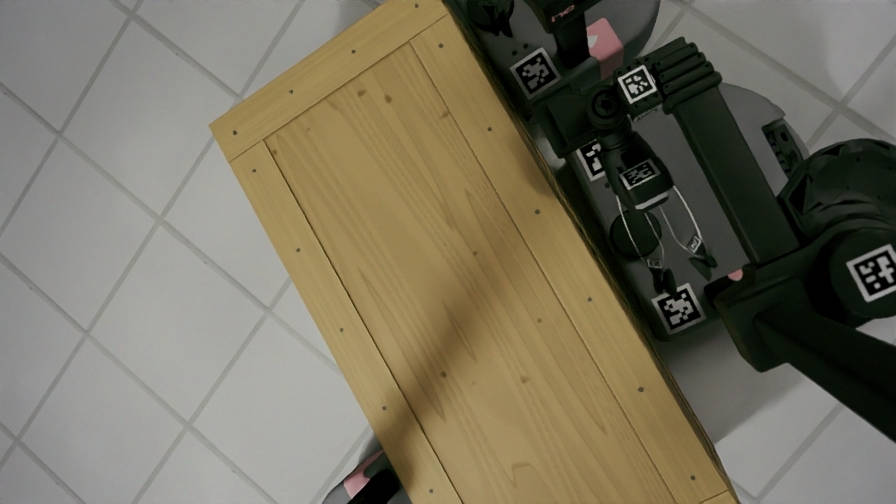

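Scene clock: 248.63 s.
r1.base_odometry: x=+2.636 y=+2.109 heading=+0.477 (m, m, rad; r1's odometry frame)
r1.turned_by_wheels: +0.001 (rad since the last result)
r1.turned_by_imu: +0.051 (rad since the last result)
r1.base_tilt: forward=-2.0 right=-0.4 (deg)
r1.lidar_m: - - 0.15 0.21 2.63 2.93 1.91 3.71 2.60 2.15 2.14 2.38
r1.head_depth_mm: 2186 1890 1651 1461 1325 1210 1108 / 2195 1872 1635 1461 1328 1205 1106 / 2155 1849 1632 1449 1316 1207 - / 2149 1834 1610 1449 1303 1196 - / 2101 1829 1612 1435 919 848 - / 2089 1810 1597 1418 915 841 - / 2083 1800 1595 1416 908 831 934
r1.base_status: translate_m off_target (by the wheels' count: +0.2497 of +0.2500)
r1.joint_positions: lift_m=+0.270 arm_m=-0.003 wrist_yaw_rad=+3.150 wrist_pitch_rad=-0.418 wrist_roll_rad=+0.017 gripper_m=+0.037 head_pan_rad=+0.002 head_tilt_rad=-1.143
r1.joint_status: not commanded
r1.on_its_own: left_wheel is at rest, and its effort (+41) is outside its rest range (-18 to +18); right_wheel is at rest, and its effort (+25) is outside its rest range (-18 to +18)
r1.motor_effort: left_wheel=+41(71) right_wheel=+25(93) lift_m=+21(22) arm_m=+1(0) wrist_yaw_rad=+0(2) wrist_pitch_rad=+7(8) wrist_roll_rad=+0(0) gripper_m=+0(0) head_pan_rad=+0(0) head_tilt_rad=-3(4) (%)
r1.hand_pose: x=-0.0230 y=+0.0822 z=+0.2827 quat_wxyz=(+0.146, +0.697, +0.148, +0.687) (m; r1's base frame)
r1.wrist_depth_mm: - - - 325 262 196 204 / - - - 625 232 134 118 / 908 905 - 522 239 125 90 / 701 654 - 441 242 126 86 / 581 547 404 400 217 127 86 / 495 492 - - 196 128 87 / 449 - - - 248 124 87
r2.base_odometry: x=-2.104 y=-2.251 heading=-1.825 (m, m, rad; r2's odometry frame)
r2.turned_by_wheels: +0.001 (rad since the last result)
r2.turned_by_imu: +0.033 (rad since the last result)
r2.base_tilt: forward=-1.1 right=+1.9 (deg)
r2.lidar_m: - - 0.15 0.20 2.63 2.90 4.35 4.32 2.58 2.13 2.12 -
r2.head_depth_mm: 1823 1662 1519 1410 1302 1214 1138 / 1815 1646 1507 1393 1294 1209 1129 / 1809 1636 1502 1391 1285 1218 - / 1786 1629 1503 978 910 858 - / 1782 1623 1472 969 908 853 - / 1751 746 888 967 899 859 - / 591 1565 1048 963 896 863 1126
r2.base_status: translate_m off_target (by the wheels' count: +0.0998 of +0.1000)
r2.joint_positions: lift_m=+0.270 arm_m=-0.001 wrist_yaw_rad=+3.150 wrist_pitch_rad=-0.417 wrist_roll_rad=-0.020 gripper_m=+0.037 head_pan_rad=+0.002 head_tilt_rad=-1.141
r2.joint_status: not commanded
r2.on_its_own: left_wheel is at rest, and its effort (+54) is outside its rest range (-18 to +18)
r2.motor_effort: left_wheel=+54(100) right_wheel=+7(46) lift_m=+35(35) arm_m=+0(0) wrist_yaw_rad=+1(1) wrist_pitch_rad=+7(6) wrist_roll_rad=+0(0) gripper_m=-1(1) head_pan_rad=-1(1) head_tilt_rad=-4(4) (%)
r2.hand_pose: x=-0.0231 y=+0.0801 z=+0.2827 quat_wxyz=(+0.142, +0.684, +0.151, +0.699) (m; r2's base frame)
r2.wrist_depth_mm: - - - - 292 193 185 / - - - - 295 139 108 / - - 976 960 311 140 91 / 795 771 745 729 316 141 91 / 628 615 602 584 242 147 92 / 521 515 - - - 148 93 / 449 - - - 247 138 93
r3.base_odometry: x=-3.264 y=-2.305 heading=-0.847 (m, m, rad; r3's odometry frame)
r3.turned_by_wheels: +0.001 (rad since the last result)
r3.turned_by_imu: +0.109 (rad since the last result)
r3.base_tilt: forward=-0.7 right=+1.2 (deg)
r3.lidar_m: - - 0.15 0.20 2.23 2.46 1.91 3.84 0.28 0.21 0.15 -
r3.head_depth_mm: 1470 1399 954 915 1074 1175 1142 / 1481 1407 951 913 1090 - 1143 / 1477 1404 958 917 889 - - / 1482 1418 955 918 892 - - / 1494 1412 1352 921 888 1201 - / 1494 1421 1357 923 889 1188 1176 / 1505 1439 1195 926 887 873 1166
r3.base_status: translate_m off_target (by the wheels' count: +0.1998 of +0.2000)
r3.joint_positions: lift_m=+0.270 arm_m=+0.001 wrist_yaw_rad=+3.150 wrist_pitch_rad=-0.419 wrist_roll_rad=+0.020 gripper_m=+0.037 head_pan_rad=-0.500 head_tilt_rad=-1.290
r3.joint_status: not commanded
r3.on_its_own: left_wheel is at rest, and its effort (+33) is outside its rest range (-18 to +18)
r3.motor_effort: left_wheel=+33(83) right_wheel=+5(100) lift_m=+30(33) arm_m=+0(1) wrist_yaw_rad=+0(2) wrist_pitch_rad=+7(8) wrist_roll_rad=+0(0) gripper_m=-1(1) head_pan_rad=+0(5) head_tilt_rad=-6(10) (%)
r3.hand_pose: x=-0.0231 y=+0.0786 z=+0.2825 quat_wxyz=(+0.146, +0.698, +0.149, +0.686) (m; r3's base frame)
r3.wrist_depth_mm: - - - - 331 166 147 / - - - - 329 143 102 / 835 817 820 816 320 141 91 / 657 659 652 649 312 139 91 / 543 542 550 546 229 141 89 / 464 - - - - 140 89 / - - - - 233 129 89
pictures: r1_nav_camera (sideways: a quarter turn counterclockwise sets it upright), r3_head_camera (sideways: a quarter turn clockwise sets it upright)
Images, in order (width x height): r1_nav_camera 672x504, r3_head_camera 896x504.

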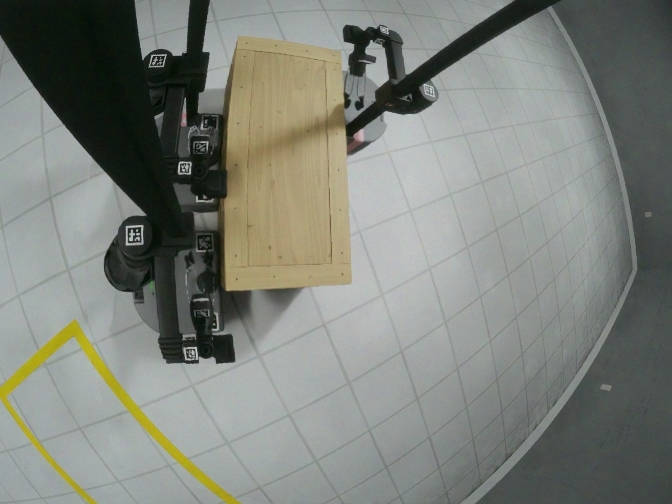

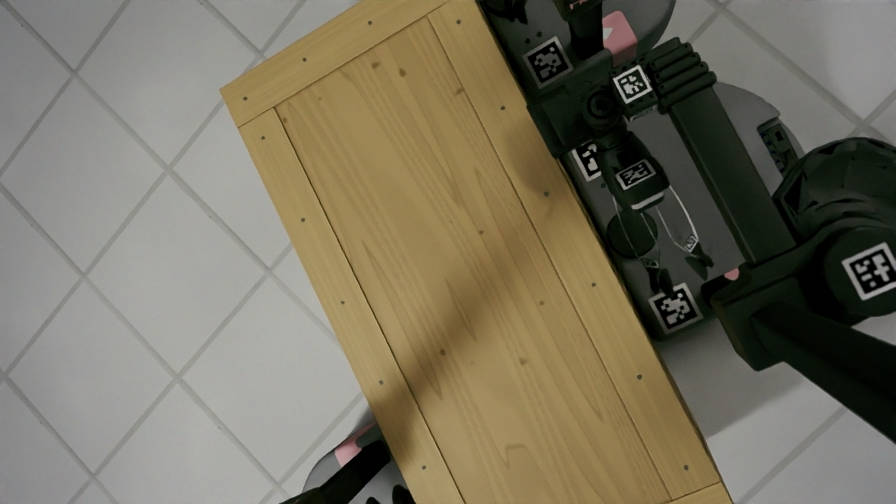

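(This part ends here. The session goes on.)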